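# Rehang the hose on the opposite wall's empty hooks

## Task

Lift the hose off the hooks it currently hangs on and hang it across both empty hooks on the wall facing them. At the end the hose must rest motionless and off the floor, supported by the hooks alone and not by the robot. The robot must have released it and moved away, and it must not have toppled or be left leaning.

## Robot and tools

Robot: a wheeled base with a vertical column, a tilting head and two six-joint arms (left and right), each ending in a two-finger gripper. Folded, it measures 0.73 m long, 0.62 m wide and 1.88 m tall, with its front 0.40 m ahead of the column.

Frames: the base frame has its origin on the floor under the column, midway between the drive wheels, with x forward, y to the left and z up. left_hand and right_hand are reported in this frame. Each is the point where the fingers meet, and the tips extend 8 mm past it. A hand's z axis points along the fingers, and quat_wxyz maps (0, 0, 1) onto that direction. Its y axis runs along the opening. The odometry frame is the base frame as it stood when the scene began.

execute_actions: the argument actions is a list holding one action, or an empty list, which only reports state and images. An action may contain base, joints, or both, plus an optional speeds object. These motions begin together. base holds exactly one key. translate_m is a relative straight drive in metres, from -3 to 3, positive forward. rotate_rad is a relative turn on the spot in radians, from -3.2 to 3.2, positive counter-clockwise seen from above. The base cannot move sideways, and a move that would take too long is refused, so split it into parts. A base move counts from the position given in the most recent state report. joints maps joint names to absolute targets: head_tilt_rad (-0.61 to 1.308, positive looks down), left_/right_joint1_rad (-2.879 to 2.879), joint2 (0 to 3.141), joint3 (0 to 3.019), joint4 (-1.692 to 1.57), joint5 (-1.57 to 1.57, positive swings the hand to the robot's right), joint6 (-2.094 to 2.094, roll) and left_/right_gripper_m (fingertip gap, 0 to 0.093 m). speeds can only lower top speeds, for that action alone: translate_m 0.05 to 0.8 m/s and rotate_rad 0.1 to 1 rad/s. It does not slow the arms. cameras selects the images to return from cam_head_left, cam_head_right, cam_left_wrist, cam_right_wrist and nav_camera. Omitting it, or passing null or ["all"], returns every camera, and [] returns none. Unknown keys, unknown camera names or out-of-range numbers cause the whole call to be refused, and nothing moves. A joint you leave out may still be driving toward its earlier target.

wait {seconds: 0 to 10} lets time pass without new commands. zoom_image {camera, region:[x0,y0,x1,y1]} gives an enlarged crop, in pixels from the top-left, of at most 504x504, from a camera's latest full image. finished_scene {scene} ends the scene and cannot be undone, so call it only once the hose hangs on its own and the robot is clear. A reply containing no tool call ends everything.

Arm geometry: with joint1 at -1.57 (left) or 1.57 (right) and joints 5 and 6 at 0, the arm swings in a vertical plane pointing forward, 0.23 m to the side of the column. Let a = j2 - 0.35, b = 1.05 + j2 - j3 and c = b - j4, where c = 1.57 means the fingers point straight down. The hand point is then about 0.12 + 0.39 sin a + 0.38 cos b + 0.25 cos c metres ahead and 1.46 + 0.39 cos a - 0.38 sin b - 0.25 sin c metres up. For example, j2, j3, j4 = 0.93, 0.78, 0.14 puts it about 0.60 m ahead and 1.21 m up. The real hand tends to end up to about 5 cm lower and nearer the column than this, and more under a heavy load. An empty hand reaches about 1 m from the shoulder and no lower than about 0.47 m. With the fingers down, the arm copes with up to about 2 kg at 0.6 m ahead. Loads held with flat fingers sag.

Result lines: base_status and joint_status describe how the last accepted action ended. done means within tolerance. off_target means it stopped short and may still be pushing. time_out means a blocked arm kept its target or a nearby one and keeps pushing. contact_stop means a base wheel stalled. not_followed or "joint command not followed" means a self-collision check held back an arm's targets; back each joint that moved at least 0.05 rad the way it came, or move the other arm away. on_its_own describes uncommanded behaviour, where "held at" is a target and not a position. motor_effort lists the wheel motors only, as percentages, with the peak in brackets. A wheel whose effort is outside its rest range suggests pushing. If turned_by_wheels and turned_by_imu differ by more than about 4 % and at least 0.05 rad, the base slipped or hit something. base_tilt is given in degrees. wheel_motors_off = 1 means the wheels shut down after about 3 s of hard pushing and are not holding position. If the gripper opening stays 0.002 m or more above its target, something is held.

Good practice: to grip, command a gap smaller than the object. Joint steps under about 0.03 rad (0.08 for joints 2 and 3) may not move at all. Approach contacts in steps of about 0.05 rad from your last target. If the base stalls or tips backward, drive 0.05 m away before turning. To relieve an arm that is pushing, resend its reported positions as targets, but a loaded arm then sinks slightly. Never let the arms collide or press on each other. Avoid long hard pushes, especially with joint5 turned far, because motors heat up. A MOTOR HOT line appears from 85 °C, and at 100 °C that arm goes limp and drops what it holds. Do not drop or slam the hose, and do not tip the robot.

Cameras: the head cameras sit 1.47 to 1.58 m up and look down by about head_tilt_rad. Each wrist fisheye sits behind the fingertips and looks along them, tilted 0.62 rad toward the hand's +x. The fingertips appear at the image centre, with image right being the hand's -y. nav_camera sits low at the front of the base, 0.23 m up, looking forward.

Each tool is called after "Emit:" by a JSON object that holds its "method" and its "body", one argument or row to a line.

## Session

Emit:
{"method": "execute_actions", "body": {
  "actions": []
}}

Scene clock: 0.00 s.
Joint torques (N m, as the arm reports them, + toward a larger angle): no reading
base_odometry: x=+0.000 y=+0.000 heading=+0.000 (m, m, rad; odometry frame)
turned_by_wheels: +0.000 (rad since the last result)
turned_by_imu: +0.000 (rad since the last result)
base_tilt: forward=-0.1 right=-0.2 (deg)
base_status: not commanded
joint_positions: head_tilt_rad=+0.868 left_joint1_rad=-1.578 left_joint2_rad=+0.855 left_joint3_rad=+0.424 left_joint4_rad=-0.952 left_joint5_rad=+0.048 left_joint6_rad=-0.037 left_gripper_m=+0.094 right_joint1_rad=+1.603 right_joint2_rad=+0.852 right_joint3_rad=+0.391 right_joint4_rad=-0.971 right_joint5_rad=+0.007 right_joint6_rad=+0.001 right_gripper_m=+0.094
joint_status: not commanded
wheel_motors_off: 0
motor_effort: left_wheel=+3 right_wheel=+2 (%)
left_hand: x=+0.1608 y=+0.2147 z=+1.2516 quat_wxyz=(+0.417, +0.024, -0.909, +0.016) (m; base frame)
right_hand: x=+0.1402 y=-0.2202 z=+1.2606 quat_wxyz=(+0.439, +0.014, -0.898, -0.006) (m; base frame)
pictures: cam_head_left, cam_head_right, cam_left_wrist, cam_right_wrist, nav_camera
camera_calibration (this result's frames):
cam_head_left: T_world_to_cam=[[-0.0536373, -0.998539, 0.00656689, 0.0212186], [-0.709965, 0.0335102, -0.703439, 1.12021], [0.702191, -0.0423929, -0.710725, 0.988137], [0, 0, 0, 1]] pos_world=[0.102586, 0.0255391, 1.49015]
cam_head_right: T_world_to_cam=[[-0.0600128, -0.997861, 0.0259243, -0.073686], [-0.71825, 0.0251319, -0.695331, 1.1087], [0.693192, -0.0603489, -0.718222, 1.00113], [0, 0, 0, 1]] pos_world=[0.0979241, -0.0409749, 1.49186]
cam_left_wrist: T_world_to_cam=[[0.0634558, -0.997864, 0.015527, 0.180695], [-0.0802457, 0.0104062, 0.996721, -1.23015], [-0.994753, -0.0644937, -0.079414, 0.39581], [0, 0, 0, 1]] pos_world=[0.283553, 0.218638, 1.25474]
cam_right_wrist: T_world_to_cam=[[0.02595, -0.999431, -0.0215587, -0.198864], [-0.0237346, -0.0221758, 0.999472, -1.25766], [-0.999381, -0.0254246, -0.0242965, 0.29164], [0, 0, 0, 1]] pos_world=[0.26677, -0.219226, 1.2598]
Images, in order (width x height): cam_head_left 896x504, cam_head_right 896x504, cam_left_wrist 504x504, cam_right_wrist 504x504, nav_camera 896x504.

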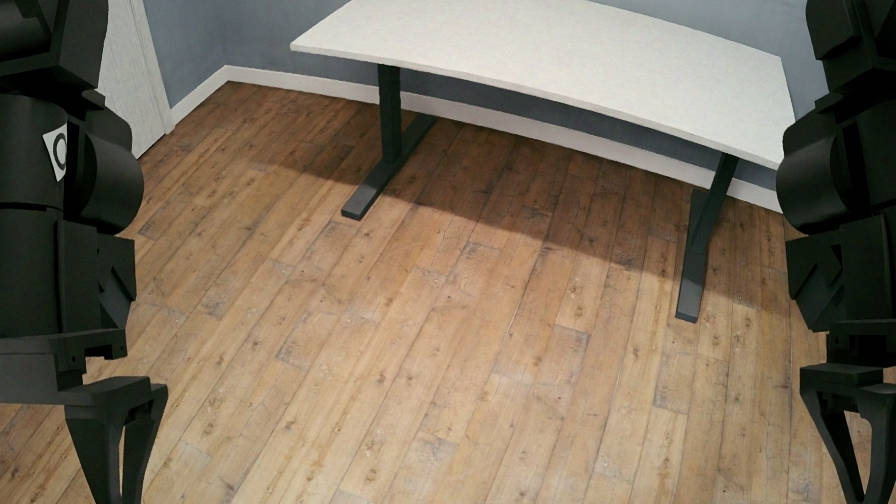

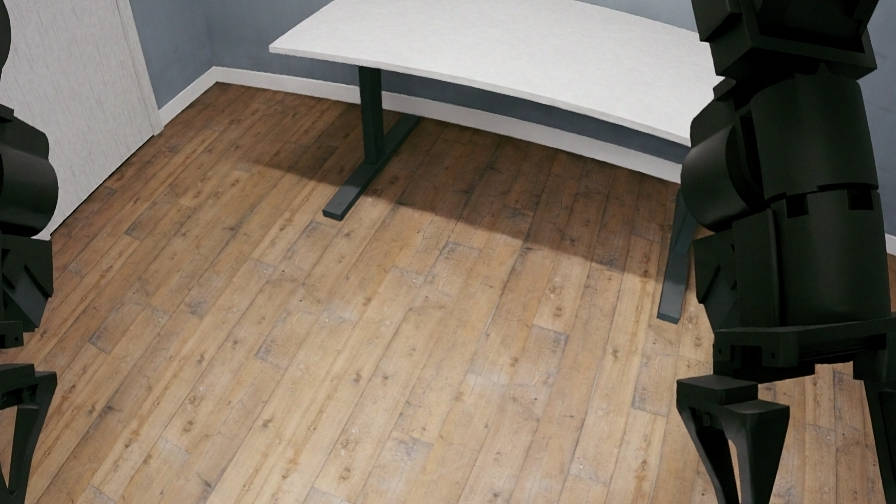

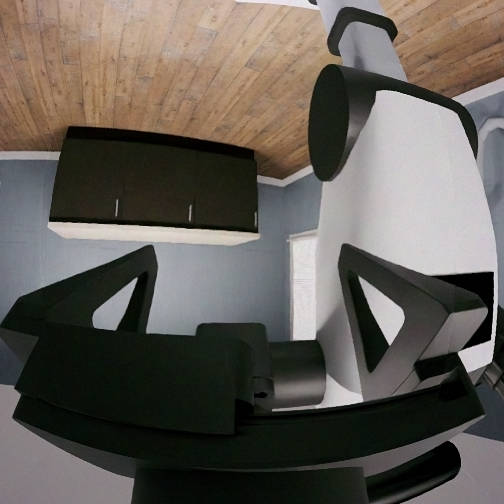

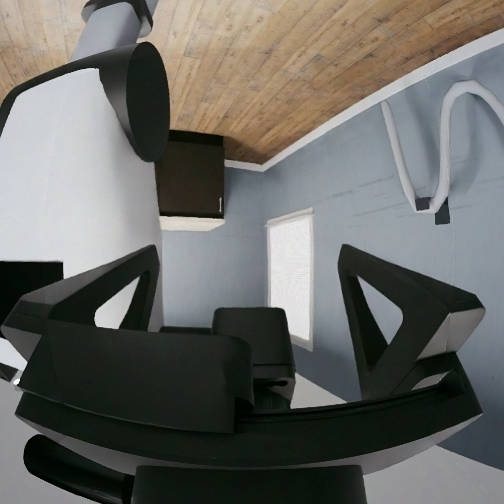

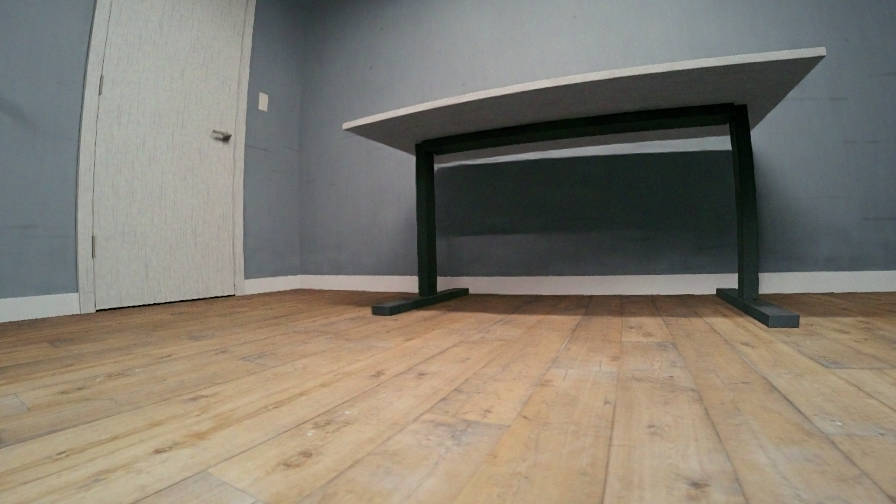

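Emit:
{"method": "execute_actions", "body": {
  "actions": [
    {"base":{"rotate_rad":-2.005},"joints":{"head_tilt_rad":0.45}}
  ]
}}

Scene clock: 4.53 s.
Joint torques (N m, as the arm reports them, + toward a larger angle): left_arm=[-2.16 -6.59 -0.36 -0.97  0.02 -0.1 ] | right_arm=[ 0.97 -7.55 -0.75 -1.26  0.07  0.06]
base_odometry: x=+0.000 y=+0.000 heading=-2.005 (m, m, rad; odometry frame)
turned_by_wheels: -2.005 (rad since the last result)
turned_by_imu: -1.978 (rad since the last result)
base_tilt: forward=+0.1 right=-0.2 (deg)
base_status: done
joint_positions: head_tilt_rad=+0.468 left_joint1_rad=-1.578 left_joint2_rad=+0.855 left_joint3_rad=+0.424 left_joint4_rad=-0.952 left_joint5_rad=+0.048 left_joint6_rad=-0.037 left_gripper_m=+0.094 right_joint1_rad=+1.603 right_joint2_rad=+0.852 right_joint3_rad=+0.391 right_joint4_rad=-0.971 right_joint5_rad=+0.007 right_joint6_rad=+0.001 right_gripper_m=+0.094
joint_status: all done
wheel_motors_off: 0
motor_effort: left_wheel=-2(35) right_wheel=+0(47) (%)
left_hand: x=+0.1608 y=+0.2147 z=+1.2516 quat_wxyz=(+0.417, +0.024, -0.909, +0.016) (m; base frame)
right_hand: x=+0.1402 y=-0.2202 z=+1.2606 quat_wxyz=(+0.439, +0.014, -0.898, -0.006) (m; base frame)
pictures: cam_head_left, cam_head_right, cam_left_wrist, cam_right_wrist, nav_camera
camera_calibration (this result's frames):
cam_head_left: T_world_to_cam=[[-0.0519682, -0.998539, -0.0148119, 0.0540585], [-0.380468, 0.0335102, -0.924187, 1.44368], [0.923333, -0.0423929, -0.381653, 0.470309], [0, 0, 0, 1]] pos_world=[0.117833, 0.0255391, 1.51453]
cam_head_right: T_world_to_cam=[[-0.0653706, -0.997861, 0.00054168, -0.0343288], [-0.391254, 0.0251319, -0.91994, 1.43825], [0.917958, -0.0603489, -0.39206, 0.487603], [0, 0, 0, 1]] pos_world=[0.112876, -0.0409749, 1.51429]
cam_left_wrist: T_world_to_cam=[[0.0634558, -0.997864, 0.015527, 0.180695], [-0.0802457, 0.0104062, 0.996721, -1.23015], [-0.994753, -0.0644937, -0.079414, 0.39581], [0, 0, 0, 1]] pos_world=[0.283553, 0.218638, 1.25474]
cam_right_wrist: T_world_to_cam=[[0.02595, -0.999431, -0.0215587, -0.198864], [-0.0237346, -0.0221758, 0.999472, -1.25766], [-0.999381, -0.0254246, -0.0242965, 0.29164], [0, 0, 0, 1]] pos_world=[0.26677, -0.219226, 1.2598]
Images, in order (width x height): cam_head_left 896x504, cam_head_right 896x504, cam_left_wrist 504x504, cam_right_wrist 504x504, nav_camera 896x504.

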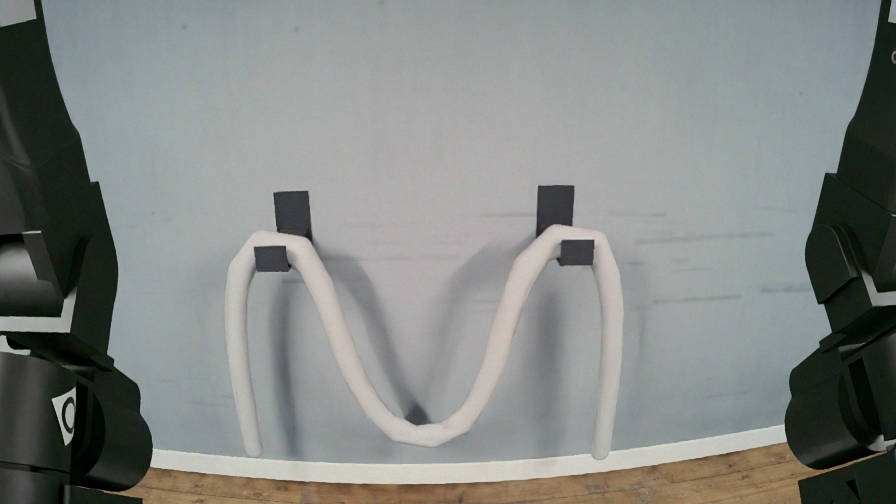

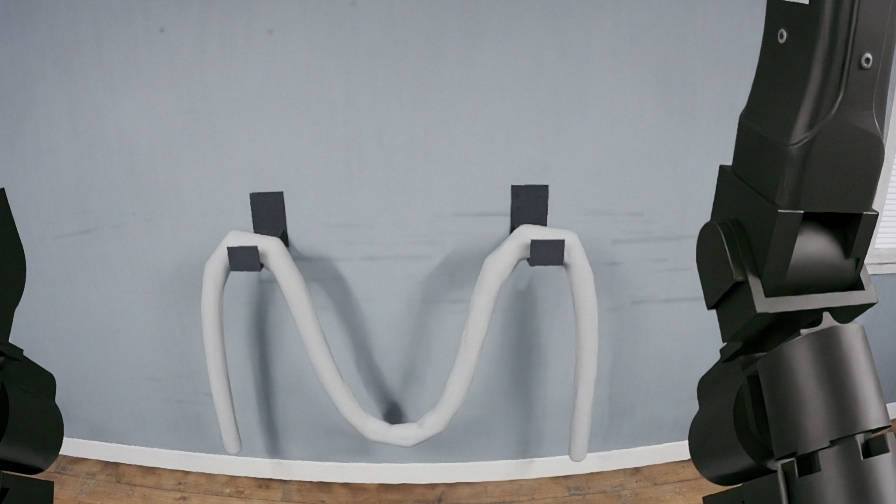

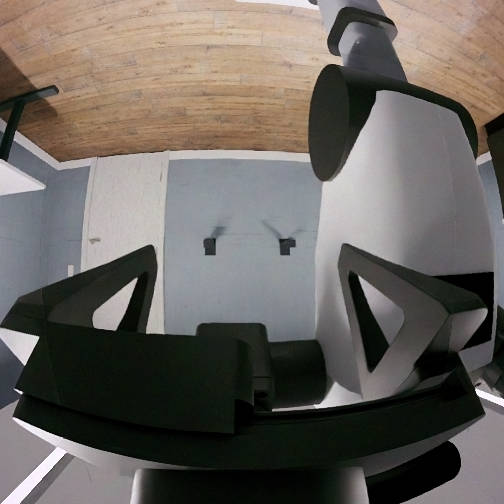

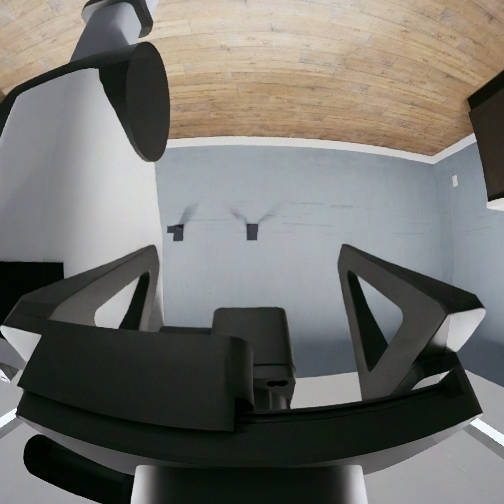

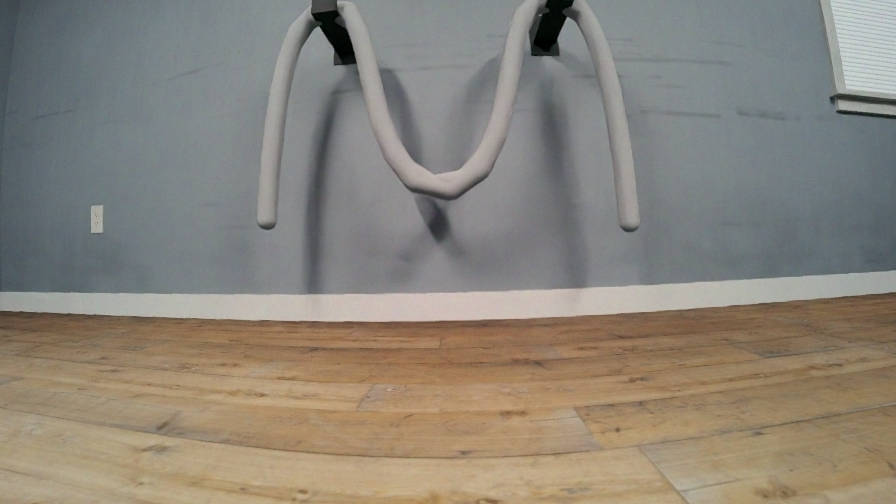

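Emit:
{"method": "execute_actions", "body": {
  "actions": [
    {"base":{"translate_m":0.82},"speeds":{"translate_m":0.5},"joints":{"head_tilt_rad":0.9,"left_joint1_rad":-1.375,"left_joint2_rad":1.25,"left_joint3_rad":1.12,"left_joint4_rad":-0.38,"left_joint5_rad":0,"left_joint6_rad":1.67,"right_joint1_rad":1.39,"right_joint2_rad":1.25,"right_joint3_rad":1.12,"right_joint4_rad":-0.38,"right_joint6_rad":-1.67}}
  ],
  "cameras": ["cam_head_left","cam_left_wrist","cam_right_wrist"]
}}

Scene clock: 11.43 s.
Joint torques (N m, as the arm reports them, + toward a larger angle): left_arm=[ -0.92 -16.05   4.14   1.17  -0.13  -0.05] | right_arm=[ -0.29 -19.01   4.33   0.41   0.09  -0.09]
base_odometry: x=-0.345 y=-0.744 heading=-2.006 (m, m, rad; odometry frame)
turned_by_wheels: -0.001 (rad since the last result)
turned_by_imu: -0.005 (rad since the last result)
base_tilt: forward=+0.1 right=-0.2 (deg)
base_status: done
joint_positions: head_tilt_rad=+0.901 left_joint1_rad=-1.372 left_joint2_rad=+1.253 left_joint3_rad=+1.120 left_joint4_rad=-0.388 left_joint5_rad=+0.003 left_joint6_rad=+1.663 left_gripper_m=+0.094 right_joint1_rad=+1.383 right_joint2_rad=+1.253 right_joint3_rad=+1.116 right_joint4_rad=-0.380 right_joint5_rad=+0.007 right_joint6_rad=-1.655 right_gripper_m=+0.094
joint_status: all done
wheel_motors_off: 0
motor_effort: left_wheel=+0(50) right_wheel=+1(69) (%)
left_hand: x=+0.5674 y=+0.3345 z=+1.1036 quat_wxyz=(+0.062, -0.702, -0.707, -0.058) (m; base frame)
right_hand: x=+0.5673 y=-0.3310 z=+1.1022 quat_wxyz=(+0.060, +0.701, -0.708, +0.059) (m; base frame)
pictures: cam_head_left, cam_left_wrist, cam_right_wrist
camera_calibration (this result's frames):
cam_head_left: T_world_to_cam=[[-0.0533875, -0.998539, 0.00835838, 0.0184472], [-0.733111, 0.0335102, -0.679283, 1.08417], [0.678011, -0.0423929, -0.733828, 1.02492], [0, 0, 0, 1]] pos_world=[0.100888, 0.0255391, 1.48842]
cam_left_wrist: T_world_to_cam=[[-0.999869, -0.00878591, 0.0136187, 0.551354], [0.00365281, 0.696515, 0.717533, -1.02028], [-0.0157898, 0.717488, -0.696392, 0.660078], [0, 0, 0, 1]] pos_world=[0.565431, 0.241883, 1.18425]
cam_right_wrist: T_world_to_cam=[[0.999972, -0.00608594, 0.00427472, -0.576332], [-0.00729609, -0.69133, 0.722503, -1.0172], [-0.00144187, -0.722514, -0.691355, 0.650188], [0, 0, 0, 1]] pos_world=[0.569832, -0.236956, 1.1869]
Images, in order (width x height): cam_head_left 896x504, cam_left_wrist 504x504, cam_right_wrist 504x504.

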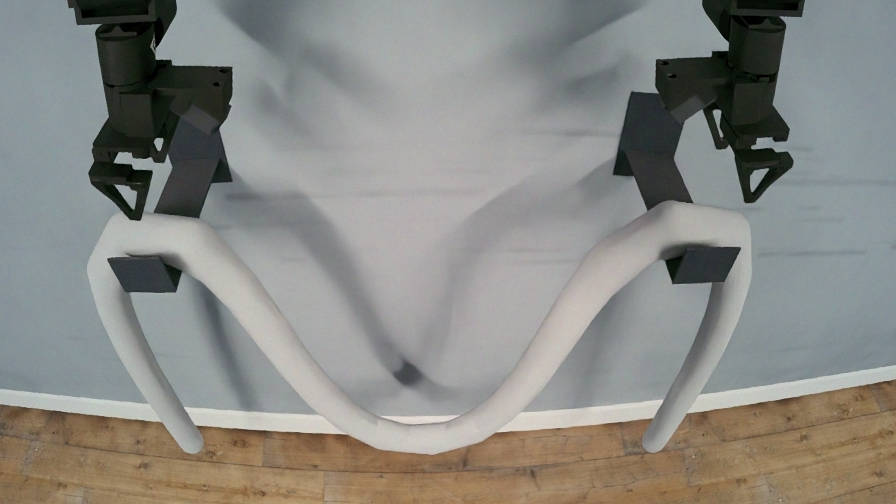

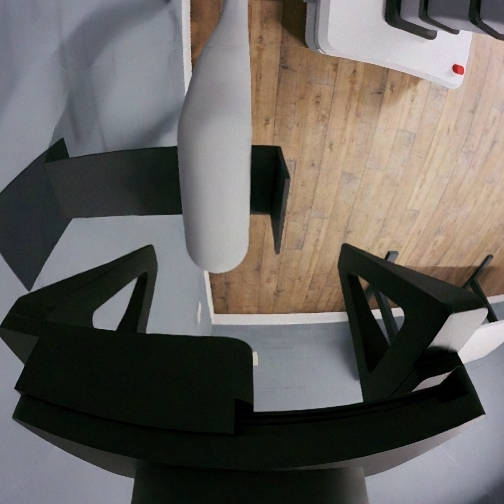

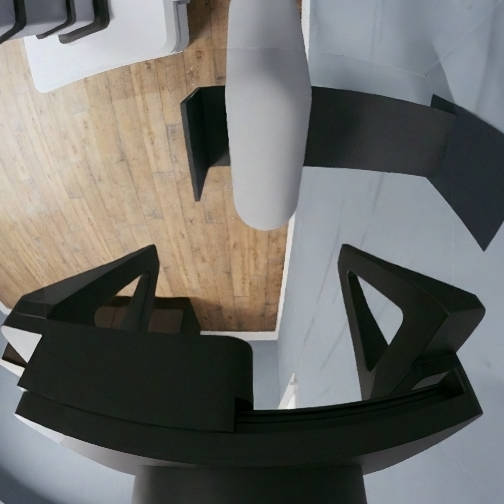

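Emit:
{"method": "execute_actions", "body": {
  "actions": [
    {"base":{"translate_m":0.018},"joints":{"left_joint1_rad":-1.345,"left_joint2_rad":1.43,"left_joint3_rad":1.265,"left_joint4_rad":-0.31,"left_joint6_rad":1.69,"right_joint1_rad":1.44,"right_joint2_rad":1.41,"right_joint3_rad":1.235,"right_joint4_rad":-0.33,"right_joint6_rad":-1.64}}
  ],
  "cameras": ["cam_left_wrist","cam_right_wrist"]
}}

Scene clock: 15.50 s.
Joint torques (N m, as the arm reports them, + toward a larger angle): left_arm=[  0.63 -17.1    4.29   0.99  -0.13  -0.05] | right_arm=[ -1.27 -20.56   3.5    0.4    0.08   0.11]
base_odometry: x=-0.353 y=-0.760 heading=-2.006 (m, m, rad; odometry frame)
turned_by_wheels: +0.000 (rad since the last result)
turned_by_imu: +0.000 (rad since the last result)
base_tilt: forward=+0.0 right=-0.2 (deg)
base_status: done
joint_positions: head_tilt_rad=+0.902 left_joint1_rad=-1.354 left_joint2_rad=+1.432 left_joint3_rad=+1.261 left_joint4_rad=-0.317 left_joint5_rad=+0.003 left_joint6_rad=+1.683 left_gripper_m=+0.094 right_joint1_rad=+1.445 right_joint2_rad=+1.414 right_joint3_rad=+1.238 right_joint4_rad=-0.329 right_joint5_rad=+0.007 right_joint6_rad=-1.645 right_gripper_m=+0.094
joint_status: all done
wheel_motors_off: 0
motor_effort: left_wheel=+1(33) right_wheel=+0(50) (%)
left_hand: x=+0.5979 y=+0.3595 z=+1.0441 quat_wxyz=(+0.058, -0.707, -0.701, -0.075) (m; base frame)
right_hand: x=+0.5930 y=-0.3044 z=+1.0412 quat_wxyz=(+0.036, +0.710, -0.701, +0.046) (m; base frame)
pictures: cam_left_wrist, cam_right_wrist
camera_calibration (this result's frames):
cam_left_wrist: T_world_to_cam=[[-0.999842, 0.00853035, -0.0155692, 0.607067], [-0.00555475, 0.682636, 0.730737, -0.998342], [0.0168616, 0.730709, -0.682481, 0.562379], [0, 0, 0, 1]] pos_world=[0.591943, 0.265391, 1.12279]
cam_right_wrist: T_world_to_cam=[[0.999703, 0.0164391, 0.0179675, -0.608835], [-0.00033386, -0.728469, 0.685078, -0.931036], [0.0243508, -0.684881, -0.728248, 0.661839], [0, 0, 0, 1]] pos_world=[0.592227, -0.214941, 1.13076]
Images, in order (width x height): cam_left_wrist 504x504, cam_right_wrist 504x504.

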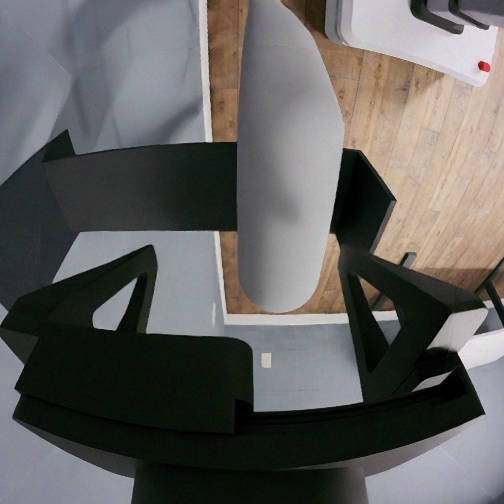

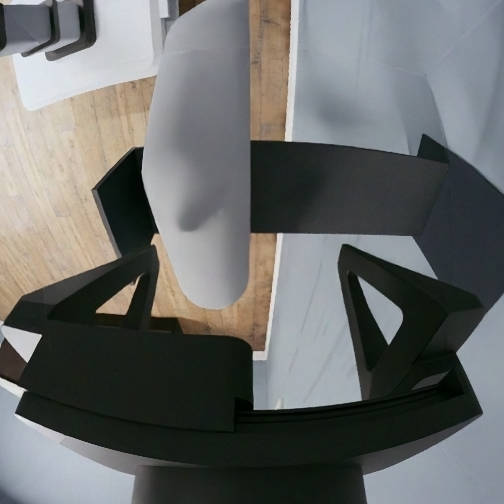

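Emit:
{"method": "execute_actions", "body": {
  "actions": [
    {"joints":{"left_joint2_rad":1.48,"right_joint2_rad":1.465,"right_joint4_rad":-0.34}}
  ],
  "cameras": ["cam_left_wrist","cam_right_wrist"]
}}

Scene clock: 17.63 s.
Joint torques (N m, as the arm reports them, + toward a larger angle): left_arm=[  0.8  -16.24   3.61   1.03  -0.13  -0.06] | right_arm=[ -0.95 -19.22   2.92   0.05   0.07   0.11]
base_odometry: x=-0.353 y=-0.760 heading=-2.006 (m, m, rad; odometry frame)
turned_by_wheels: +0.000 (rad since the last result)
turned_by_imu: +0.000 (rad since the last result)
base_tilt: forward=+0.0 right=-0.1 (deg)
base_status: not commanded
joint_positions: head_tilt_rad=+0.902 left_joint1_rad=-1.354 left_joint2_rad=+1.473 left_joint3_rad=+1.261 left_joint4_rad=-0.317 left_joint5_rad=+0.003 left_joint6_rad=+1.683 left_gripper_m=+0.094 right_joint1_rad=+1.445 right_joint2_rad=+1.457 right_joint3_rad=+1.238 right_joint4_rad=-0.334 right_joint5_rad=+0.007 right_joint6_rad=-1.645 right_gripper_m=+0.094
joint_status: all done
wheel_motors_off: 0
motor_effort: left_wheel=-1(2) right_wheel=+1(0) (%)
left_hand: x=+0.5799 y=+0.3612 z=+1.0248 quat_wxyz=(+0.070, -0.705, -0.703, -0.059) (m; base frame)
right_hand: x=+0.5728 y=-0.3054 z=+1.0210 quat_wxyz=(+0.052, +0.709, -0.702, +0.028) (m; base frame)
pictures: cam_left_wrist, cam_right_wrist
camera_calibration (this result's frames):
cam_left_wrist: T_world_to_cam=[[-0.999696, 0.000886802, 0.024644, 0.550225], [0.0185411, 0.685913, 0.727448, -0.997284], [-0.0162585, 0.727683, -0.685721, 0.571891], [0, 0, 0, 1]] pos_world=[0.577846, 0.267406, 1.10407]
cam_right_wrist: T_world_to_cam=[[0.999464, 0.0111172, -0.0308016, -0.539962], [0.029149, -0.730655, 0.682124, -0.932432], [-0.0149221, -0.682656, -0.730588, 0.672555], [0, 0, 0, 1]] pos_world=[0.576888, -0.21616, 1.11076]
Images, in order (width x height): cam_left_wrist 504x504, cam_right_wrist 504x504.

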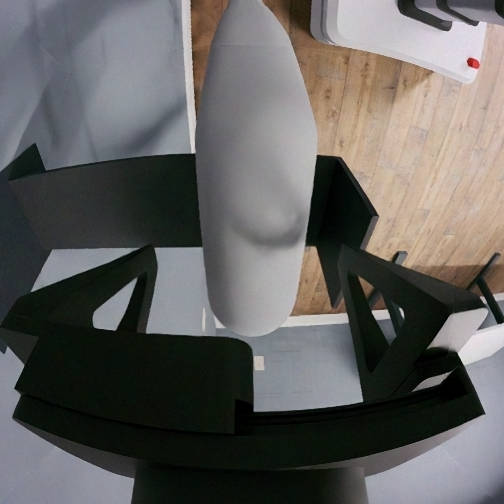

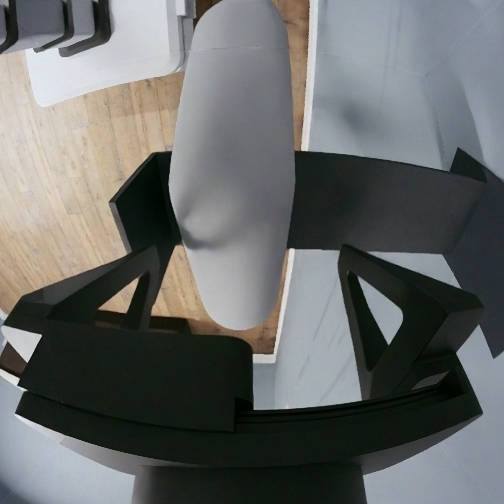

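Emit:
{"method": "execute_actions", "body": {
  "actions": [
    {"joints":{"left_joint2_rad":1.53,"left_joint4_rad":-0.22,"right_joint2_rad":1.51,"right_joint4_rad":-0.255}}
  ],
  "cameras": ["cam_left_wrist","cam_right_wrist"]
}}

Scene clock: 20.20 s.
Joint torques (N m, as the arm reports them, + toward a larger angle): left_arm=[  0.71 -16.37   3.45   1.49  -0.14  -0.04] | right_arm=[ -1.24 -18.6    2.52   0.59   0.08   0.12]
base_odometry: x=-0.353 y=-0.760 heading=-2.006 (m, m, rad; odometry frame)
turned_by_wheels: +0.000 (rad since the last result)
turned_by_imu: +0.000 (rad since the last result)
base_tilt: forward=+0.1 right=-0.2 (deg)
base_status: not commanded
joint_positions: head_tilt_rad=+0.902 left_joint1_rad=-1.354 left_joint2_rad=+1.524 left_joint3_rad=+1.261 left_joint4_rad=-0.235 left_joint5_rad=+0.003 left_joint6_rad=+1.683 left_gripper_m=+0.094 right_joint1_rad=+1.445 right_joint2_rad=+1.501 right_joint3_rad=+1.238 right_joint4_rad=-0.261 right_joint5_rad=+0.007 right_joint6_rad=-1.645 right_gripper_m=+0.094
joint_status: all done
wheel_motors_off: 0
motor_effort: left_wheel=-1(1) right_wheel=-1(1) (%)
left_hand: x=+0.5768 y=+0.3652 z=+1.0019 quat_wxyz=(+0.061, -0.706, -0.702, -0.072) (m; base frame)
right_hand: x=+0.5712 y=-0.3074 z=+1.0013 quat_wxyz=(+0.043, +0.710, -0.702, +0.039) (m; base frame)
pictures: cam_left_wrist, cam_right_wrist
camera_calibration (this result's frames):
cam_left_wrist: T_world_to_cam=[[-0.999958, 0.00674519, -0.00626364, 0.576673], [0.0000366698, 0.683379, 0.730063, -0.974373], [0.00920486, 0.730032, -0.683351, 0.535325], [0, 0, 0, 1]] pos_world=[0.571757, 0.271172, 1.08078]
cam_right_wrist: T_world_to_cam=[[0.999897, 0.014317, -0.00131225, -0.567724], [0.0113405, -0.729316, 0.684083, -0.911775], [0.00883697, -0.684027, -0.729403, 0.641489], [0, 0, 0, 1]] pos_world=[0.572336, -0.218048, 1.09089]
Images, in order (width x height): cam_left_wrist 504x504, cam_right_wrist 504x504.

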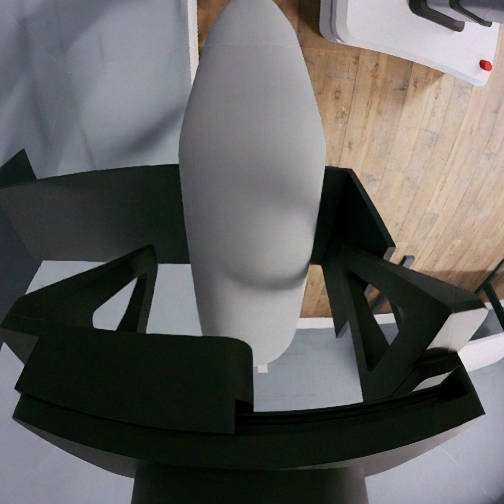

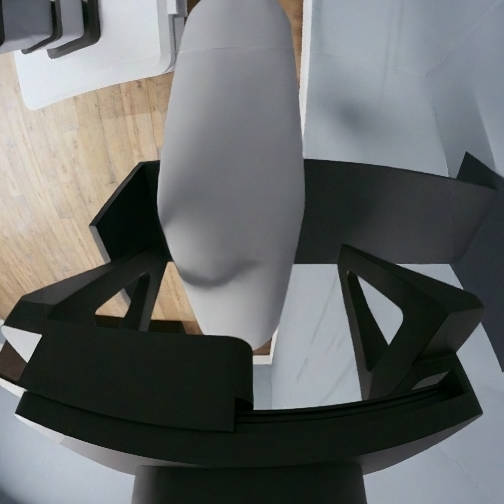

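Emit:
{"method": "execute_actions", "body": {
  "actions": [
    {"base":{"translate_m":0.02},"joints":{"left_joint2_rad":1.605,"left_joint4_rad":-0.125,"right_joint2_rad":1.585,"right_joint4_rad":-0.185}}
  ],
  "cameras": ["cam_left_wrist","cam_right_wrist"]
}}

Scene clock: 22.57 s.
Joint torques (N m, as the arm reports them, + toward a larger angle): left_arm=[  1.13 -15.35   2.42   1.31  -0.12  -0.04] | right_arm=[ -1.05 -19.12   1.69   0.65   0.08   0.09]
base_odometry: x=-0.361 y=-0.779 heading=-2.006 (m, m, rad; odometry frame)
turned_by_wheels: +0.000 (rad since the last result)
turned_by_imu: +0.000 (rad since the last result)
base_tilt: forward=-0.1 right=-0.2 (deg)
base_status: done
joint_positions: head_tilt_rad=+0.902 left_joint1_rad=-1.354 left_joint2_rad=+1.593 left_joint3_rad=+1.265 left_joint4_rad=-0.135 left_joint5_rad=+0.002 left_joint6_rad=+1.683 left_gripper_m=+0.094 right_joint1_rad=+1.445 right_joint2_rad=+1.576 right_joint3_rad=+1.240 right_joint4_rad=-0.188 right_joint5_rad=+0.007 right_joint6_rad=-1.644 right_gripper_m=+0.094
joint_status: all done
wheel_motors_off: 0
motor_effort: left_wheel=+0(35) right_wheel=-1(46) (%)
left_hand: x=+0.5698 y=+0.3702 z=+0.9721 quat_wxyz=(+0.050, -0.707, -0.701, -0.085) (m; base frame)
right_hand: x=+0.5547 y=-0.3102 z=+0.9684 quat_wxyz=(+0.043, +0.709, -0.702, +0.039) (m; base frame)
pictures: cam_left_wrist, cam_right_wrist
camera_calibration (this result's frames):
cam_left_wrist: T_world_to_cam=[[-0.999144, 0.0123817, -0.039478, 0.599214], [-0.0205074, 0.680511, 0.732451, -0.945537], [0.0359342, 0.732634, -0.679674, 0.491579], [0, 0, 0, 1]] pos_world=[0.561646, 0.275882, 1.05033]
cam_right_wrist: T_world_to_cam=[[0.99992, 0.0126518, -0.000762949, -0.552328], [0.00974715, -0.729086, 0.684352, -0.890458], [0.00810203, -0.684305, -0.729151, 0.615811], [0, 0, 0, 1]] pos_world=[0.555973, -0.22083, 1.05799]
Images, in order (width x height): cam_left_wrist 504x504, cam_right_wrist 504x504.

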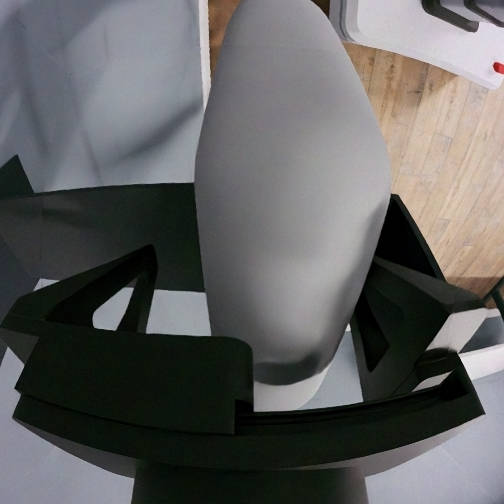

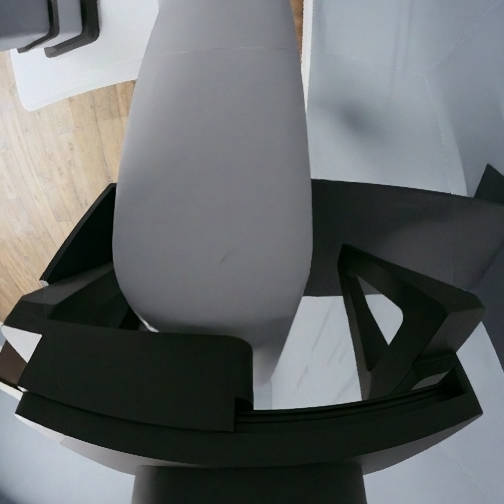

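Emit:
{"method": "execute_actions", "body": {
  "actions": [
    {"joints":{"left_gripper_m":0.02,"right_gripper_m":0.02,"left_joint2_rad":1.62}}
  ],
  "cameras": []
}}

Emit:
{"method": "execute_actions", "body": {
  "actions": [
    {"joints":{"left_joint1_rad":-1.25,"left_joint2_rad":1.27,"left_joint3_rad":1.13,"left_joint4_rad":-0.38,"right_joint1_rad":1.355,"right_joint2_rad":1.25,"right_joint3_rad":1.12,"right_joint4_rad":-0.38}}
  ],
  "cameras": ["cam_head_left"]
}}

Scene clock: 26.10 s.
Joint torques (N m, as the arm reports them, + toward a larger angle): left_arm=[  0.58 -14.25   3.76   1.21  -0.08  -0.07] | right_arm=[ -0.88 -18.61   2.33   0.87   0.06   0.11]
base_odometry: x=-0.361 y=-0.779 heading=-2.006 (m, m, rad; odometry frame)
turned_by_wheels: +0.000 (rad since the last result)
turned_by_imu: +0.000 (rad since the last result)
base_tilt: forward=+0.0 right=-0.3 (deg)
base_status: not commanded
joint_positions: head_tilt_rad=+0.902 left_joint1_rad=-1.353 left_joint2_rad=+1.597 left_joint3_rad=+1.248 left_joint4_rad=-0.135 left_joint5_rad=+0.001 left_joint6_rad=+1.687 left_gripper_m=+0.057 right_joint1_rad=+1.443 right_joint2_rad=+1.576 right_joint3_rad=+1.230 right_joint4_rad=-0.196 right_joint5_rad=+0.007 right_joint6_rad=-1.644 right_gripper_m=+0.057
joint_status: left_gripper_m off_target (ended at +0.057, target +0.020); right_gripper_m off_target (ended at +0.057, target +0.020); the others done
wheel_motors_off: 0
motor_effort: left_wheel=+1(2) right_wheel=+2(2) (%)
left_hand: x=+0.5572 y=+0.3706 z=+0.9691 quat_wxyz=(+0.058, -0.708, -0.700, -0.078) (m; base frame)
right_hand: x=+0.5463 y=-0.3108 z=+0.9678 quat_wxyz=(+0.049, +0.709, -0.703, +0.033) (m; base frame)
pictures: none
No camera images: the call's "cameras" was empty. Leave "cameras" out to get every camera's image.

Scene clock: 27.33 s.
Joint torques (N m, as the arm reports them, + toward a larger angle): left_arm=[  1.34 -17.15   4.63   0.16  -0.51  -0.06] | right_arm=[ -1.61 -20.87   3.86   0.26   0.52   0.05]
base_odometry: x=-0.361 y=-0.779 heading=-2.006 (m, m, rad; odometry frame)
turned_by_wheels: +0.000 (rad since the last result)
turned_by_imu: +0.000 (rad since the last result)
base_tilt: forward=+0.1 right=-0.3 (deg)
base_status: not commanded
joint_positions: head_tilt_rad=+0.902 left_joint1_rad=-1.262 left_joint2_rad=+1.293 left_joint3_rad=+1.121 left_joint4_rad=-0.367 left_joint5_rad=+0.011 left_joint6_rad=+1.683 left_gripper_m=+0.057 right_joint1_rad=+1.360 right_joint2_rad=+1.274 right_joint3_rad=+1.119 right_joint4_rad=-0.377 right_joint5_rad=-0.003 right_joint6_rad=-1.639 right_gripper_m=+0.057
joint_status: all done
wheel_motors_off: 0
motor_effort: left_wheel=+0(3) right_wheel=+1(4) (%)
left_hand: x=+0.5511 y=+0.3960 z=+1.0995 quat_wxyz=(+0.099, -0.685, -0.717, -0.080) (m; base frame)
right_hand: x=+0.5608 y=-0.3434 z=+1.0953 quat_wxyz=(+0.068, +0.691, -0.718, +0.058) (m; base frame)
pictures: cam_head_left
camera_calibration (this result's frames):
cam_head_left: T_world_to_cam=[[-0.0533836, -0.998539, 0.00838309, 0.0184089], [-0.733425, 0.0335102, -0.678944, 1.08366], [0.677671, -0.0423929, -0.734142, 1.02543], [0, 0, 0, 1]] pos_world=[0.100864, 0.0255391, 1.4884]
Images, in order (width x height): cam_head_left 896x504.

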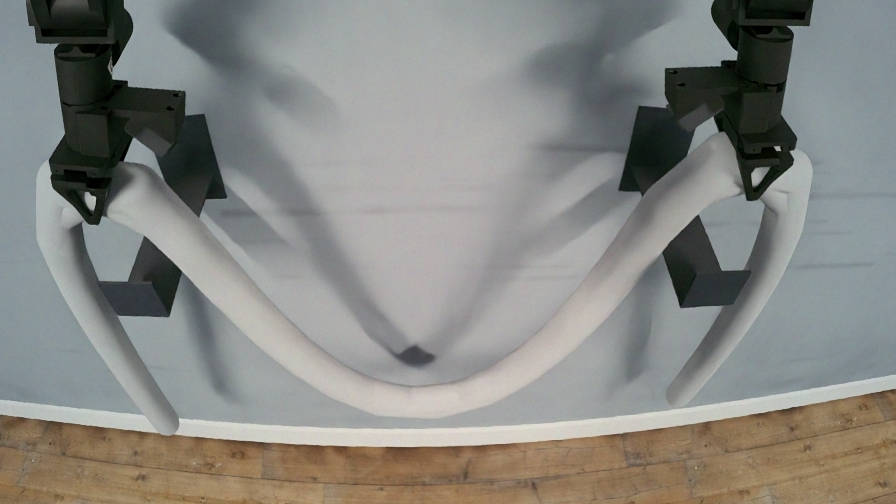

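Emit:
{"method": "execute_actions", "body": {
  "actions": [
    {"base":{"translate_m":-1.6},"speeds":{"translate_m":0.6},"joints":{"head_tilt_rad":0.7}}
  ],
  "cameras": ["cam_head_left"]
}}

Emit:
{"method": "execute_actions", "body": {
  "actions": [
    {"base":{"rotate_rad":3.14},"speeds":{"rotate_rad":0.8},"joints":{"left_joint1_rad":-1.305,"right_joint1_rad":1.295}}
  ],
  "cameras": ["cam_head_left","nav_camera"]
}}

Scene clock: 34.20 s.
Joint torques (N m, as the arm reports them, + toward a larger angle): left_arm=[  1.38 -17.69   4.96   0.15  -0.51  -0.06] | right_arm=[ -1.85 -21.37   4.13   0.3    0.52   0.04]
base_odometry: x=+0.314 y=+0.672 heading=-2.007 (m, m, rad; odometry frame)
turned_by_wheels: -0.001 (rad since the last result)
turned_by_imu: +0.002 (rad since the last result)
base_tilt: forward=+0.1 right=-0.2 (deg)
base_status: done
joint_positions: head_tilt_rad=+0.716 left_joint1_rad=-1.262 left_joint2_rad=+1.295 left_joint3_rad=+1.116 left_joint4_rad=-0.367 left_joint5_rad=+0.011 left_joint6_rad=+1.684 left_gripper_m=+0.057 right_joint1_rad=+1.362 right_joint2_rad=+1.276 right_joint3_rad=+1.115 right_joint4_rad=-0.378 right_joint5_rad=-0.003 right_joint6_rad=-1.639 right_gripper_m=+0.057
joint_status: all done
wheel_motors_off: 0
motor_effort: left_wheel=-1(41) right_wheel=+1(66) (%)
left_hand: x=+0.5472 y=+0.3959 z=+1.0979 quat_wxyz=(+0.102, -0.685, -0.717, -0.077) (m; base frame)
right_hand: x=+0.5580 y=-0.3423 z=+1.0939 quat_wxyz=(+0.070, +0.691, -0.718, +0.055) (m; base frame)
pictures: cam_head_left
camera_calibration (this result's frames):
cam_head_left: T_world_to_cam=[[-0.0540134, -0.998539, -0.00162344, 0.0338505], [-0.595371, 0.0335102, -0.802752, 1.26742], [0.801634, -0.0423929, -0.596311, 0.806966], [0, 0, 0, 1]] pos_world=[0.109522, 0.0255391, 1.49868]
Images, in order (width x height): cam_head_left 896x504.

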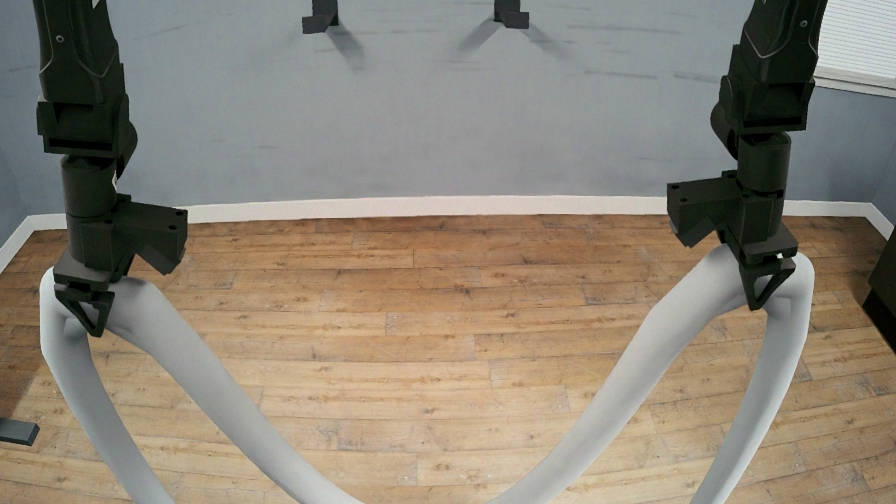

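Scene clock: 39.23 s.
Joint torques (N m, as the arm reports them, + toward a larger angle): left_arm=[  0.68 -17.57   4.91   0.12  -0.33  -0.04] | right_arm=[ -2.43 -20.52   4.16   0.29   0.6    0.04]
base_odometry: x=+0.314 y=+0.672 heading=+1.133 (m, m, rad; odometry frame)
turned_by_wheels: +3.140 (rad since the last result)
turned_by_imu: +3.087 (rad since the last result)
base_tilt: forward=+0.0 right=-0.2 (deg)
base_status: done
joint_positions: head_tilt_rad=+0.716 left_joint1_rad=-1.317 left_joint2_rad=+1.295 left_joint3_rad=+1.116 left_joint4_rad=-0.367 left_joint5_rad=+0.006 left_joint6_rad=+1.684 left_gripper_m=+0.057 right_joint1_rad=+1.313 right_joint2_rad=+1.277 right_joint3_rad=+1.115 right_joint4_rad=-0.378 right_joint5_rad=-0.005 right_joint6_rad=-1.639 right_gripper_m=+0.057
joint_status: all done
wheel_motors_off: 0
motor_effort: left_wheel=+1(38) right_wheel=-1(63) (%)
left_hand: x=+0.5514 y=+0.3665 z=+1.0906 quat_wxyz=(+0.086, -0.697, -0.709, -0.062) (m; base frame)
right_hand: x=+0.5547 y=-0.3689 z=+1.0992 quat_wxyz=(+0.084, +0.680, -0.725, +0.069) (m; base frame)
pictures: cam_head_left, nav_camera
camera_calibration (this result's frames):
cam_head_left: T_world_to_cam=[[-0.0540134, -0.998539, -0.00162344, 0.0338505], [-0.595371, 0.0335102, -0.802752, 1.26742], [0.801634, -0.0423929, -0.596311, 0.806966], [0, 0, 0, 1]] pos_world=[0.109522, 0.0255391, 1.49868]
Images, in order (width x height): cam_head_left 896x504, nav_camera 896x504.

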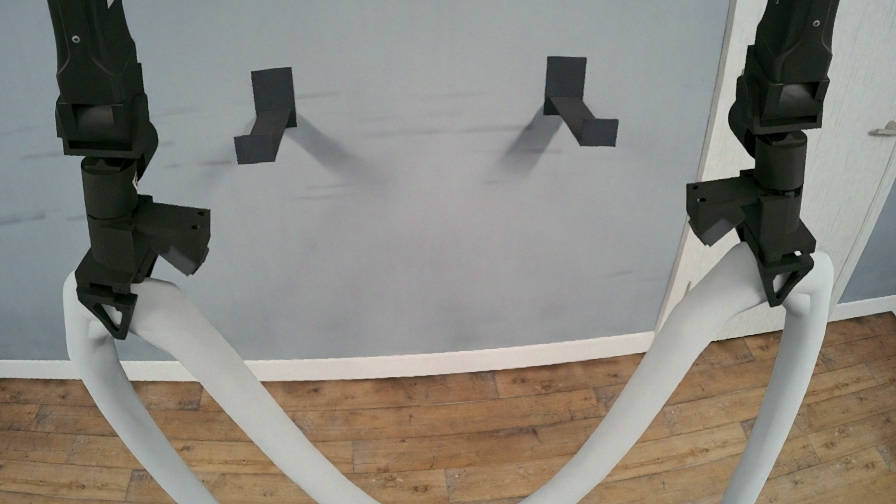

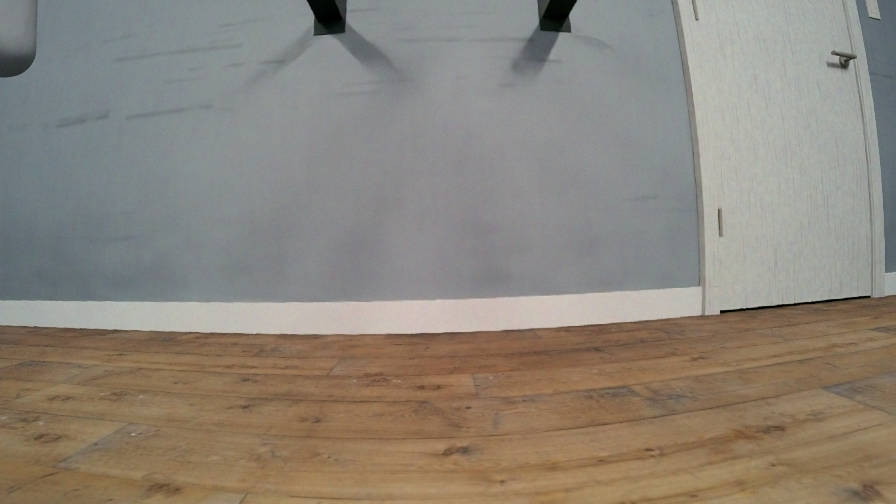

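Emit:
{"method": "execute_actions", "body": {
  "actions": [
    {"base":{"translate_m":0.5},"speeds":{"translate_m":0.3},"joints":{"left_joint1_rad":-1.27,"head_tilt_rad":0.9}}
  ],
  "cameras": ["cam_head_left","cam_left_wrist","cam_right_wrist"]
}}

Scene clock: 43.87 s.
Joint torques (N m, as the arm reports them, + toward a larger angle): left_arm=[  1.26 -17.67   4.98   0.18  -0.33  -0.07] | right_arm=[ -2.66 -20.65   4.09   0.32   0.61   0.04]
base_odometry: x=+0.526 y=+1.125 heading=+1.134 (m, m, rad; odometry frame)
turned_by_wheels: +0.001 (rad since the last result)
turned_by_imu: +0.006 (rad since the last result)
base_tilt: forward=+0.0 right=-0.3 (deg)
base_status: done
joint_positions: head_tilt_rad=+0.901 left_joint1_rad=-1.288 left_joint2_rad=+1.296 left_joint3_rad=+1.116 left_joint4_rad=-0.370 left_joint5_rad=+0.006 left_joint6_rad=+1.685 left_gripper_m=+0.057 right_joint1_rad=+1.313 right_joint2_rad=+1.277 right_joint3_rad=+1.115 right_joint4_rad=-0.378 right_joint5_rad=-0.005 right_joint6_rad=-1.639 right_gripper_m=+0.057
joint_status: all done
wheel_motors_off: 0
motor_effort: left_wheel=+0(53) right_wheel=-1(64) (%)
left_hand: x=+0.5479 y=+0.3825 z=+1.0940 quat_wxyz=(+0.096, -0.691, -0.713, -0.069) (m; base frame)
right_hand: x=+0.5543 y=-0.3689 z=+1.0990 quat_wxyz=(+0.085, +0.680, -0.725, +0.068) (m; base frame)
pictures: cam_head_left, cam_left_wrist, cam_right_wrist
camera_calibration (this result's frames):
cam_head_left: T_world_to_cam=[[-0.0533886, -0.998539, 0.00835133, 0.0184581], [-0.733021, 0.0335102, -0.67938, 1.08431], [0.678108, -0.0423929, -0.733739, 1.02478], [0, 0, 0, 1]] pos_world=[0.100895, 0.0255391, 1.48843]
cam_left_wrist: T_world_to_cam=[[-0.99837, -0.036945, 0.0435069, 0.509651], [0.00918243, 0.648356, 0.761282, -1.07919], [-0.0563335, 0.76044, -0.64696, 0.570325], [0, 0, 0, 1]] pos_world=[0.550858, 0.284828, 1.16837]
cam_right_wrist: T_world_to_cam=[[0.99803, -0.0615678, -0.01209, -0.564911], [-0.0312742, -0.655186, 0.75482, -1.05001], [-0.0543938, -0.752954, -0.655821, 0.599643], [0, 0, 0, 1]] pos_world=[0.563576, -0.271227, 1.179]
Images, in order (width x height): cam_head_left 896x504, cam_left_wrist 504x504, cam_right_wrist 504x504.

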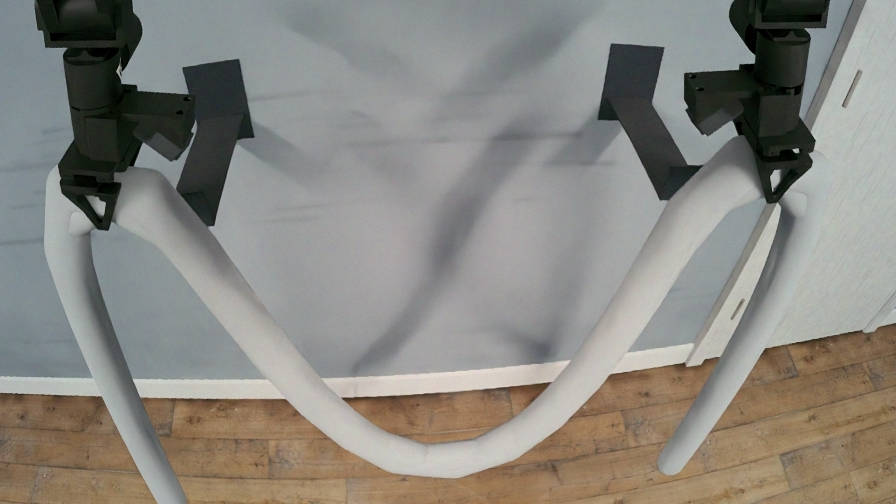

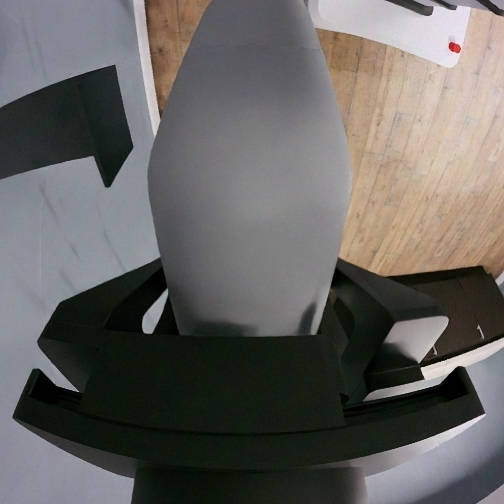

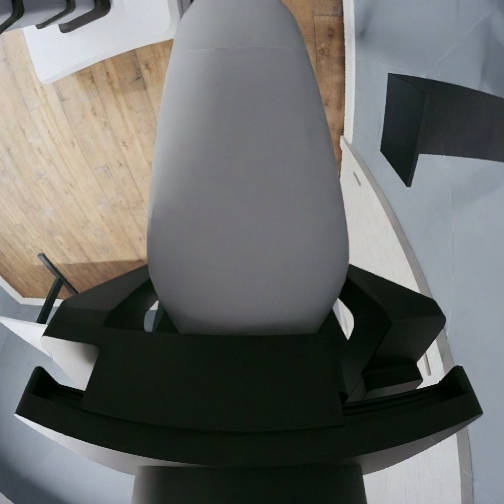

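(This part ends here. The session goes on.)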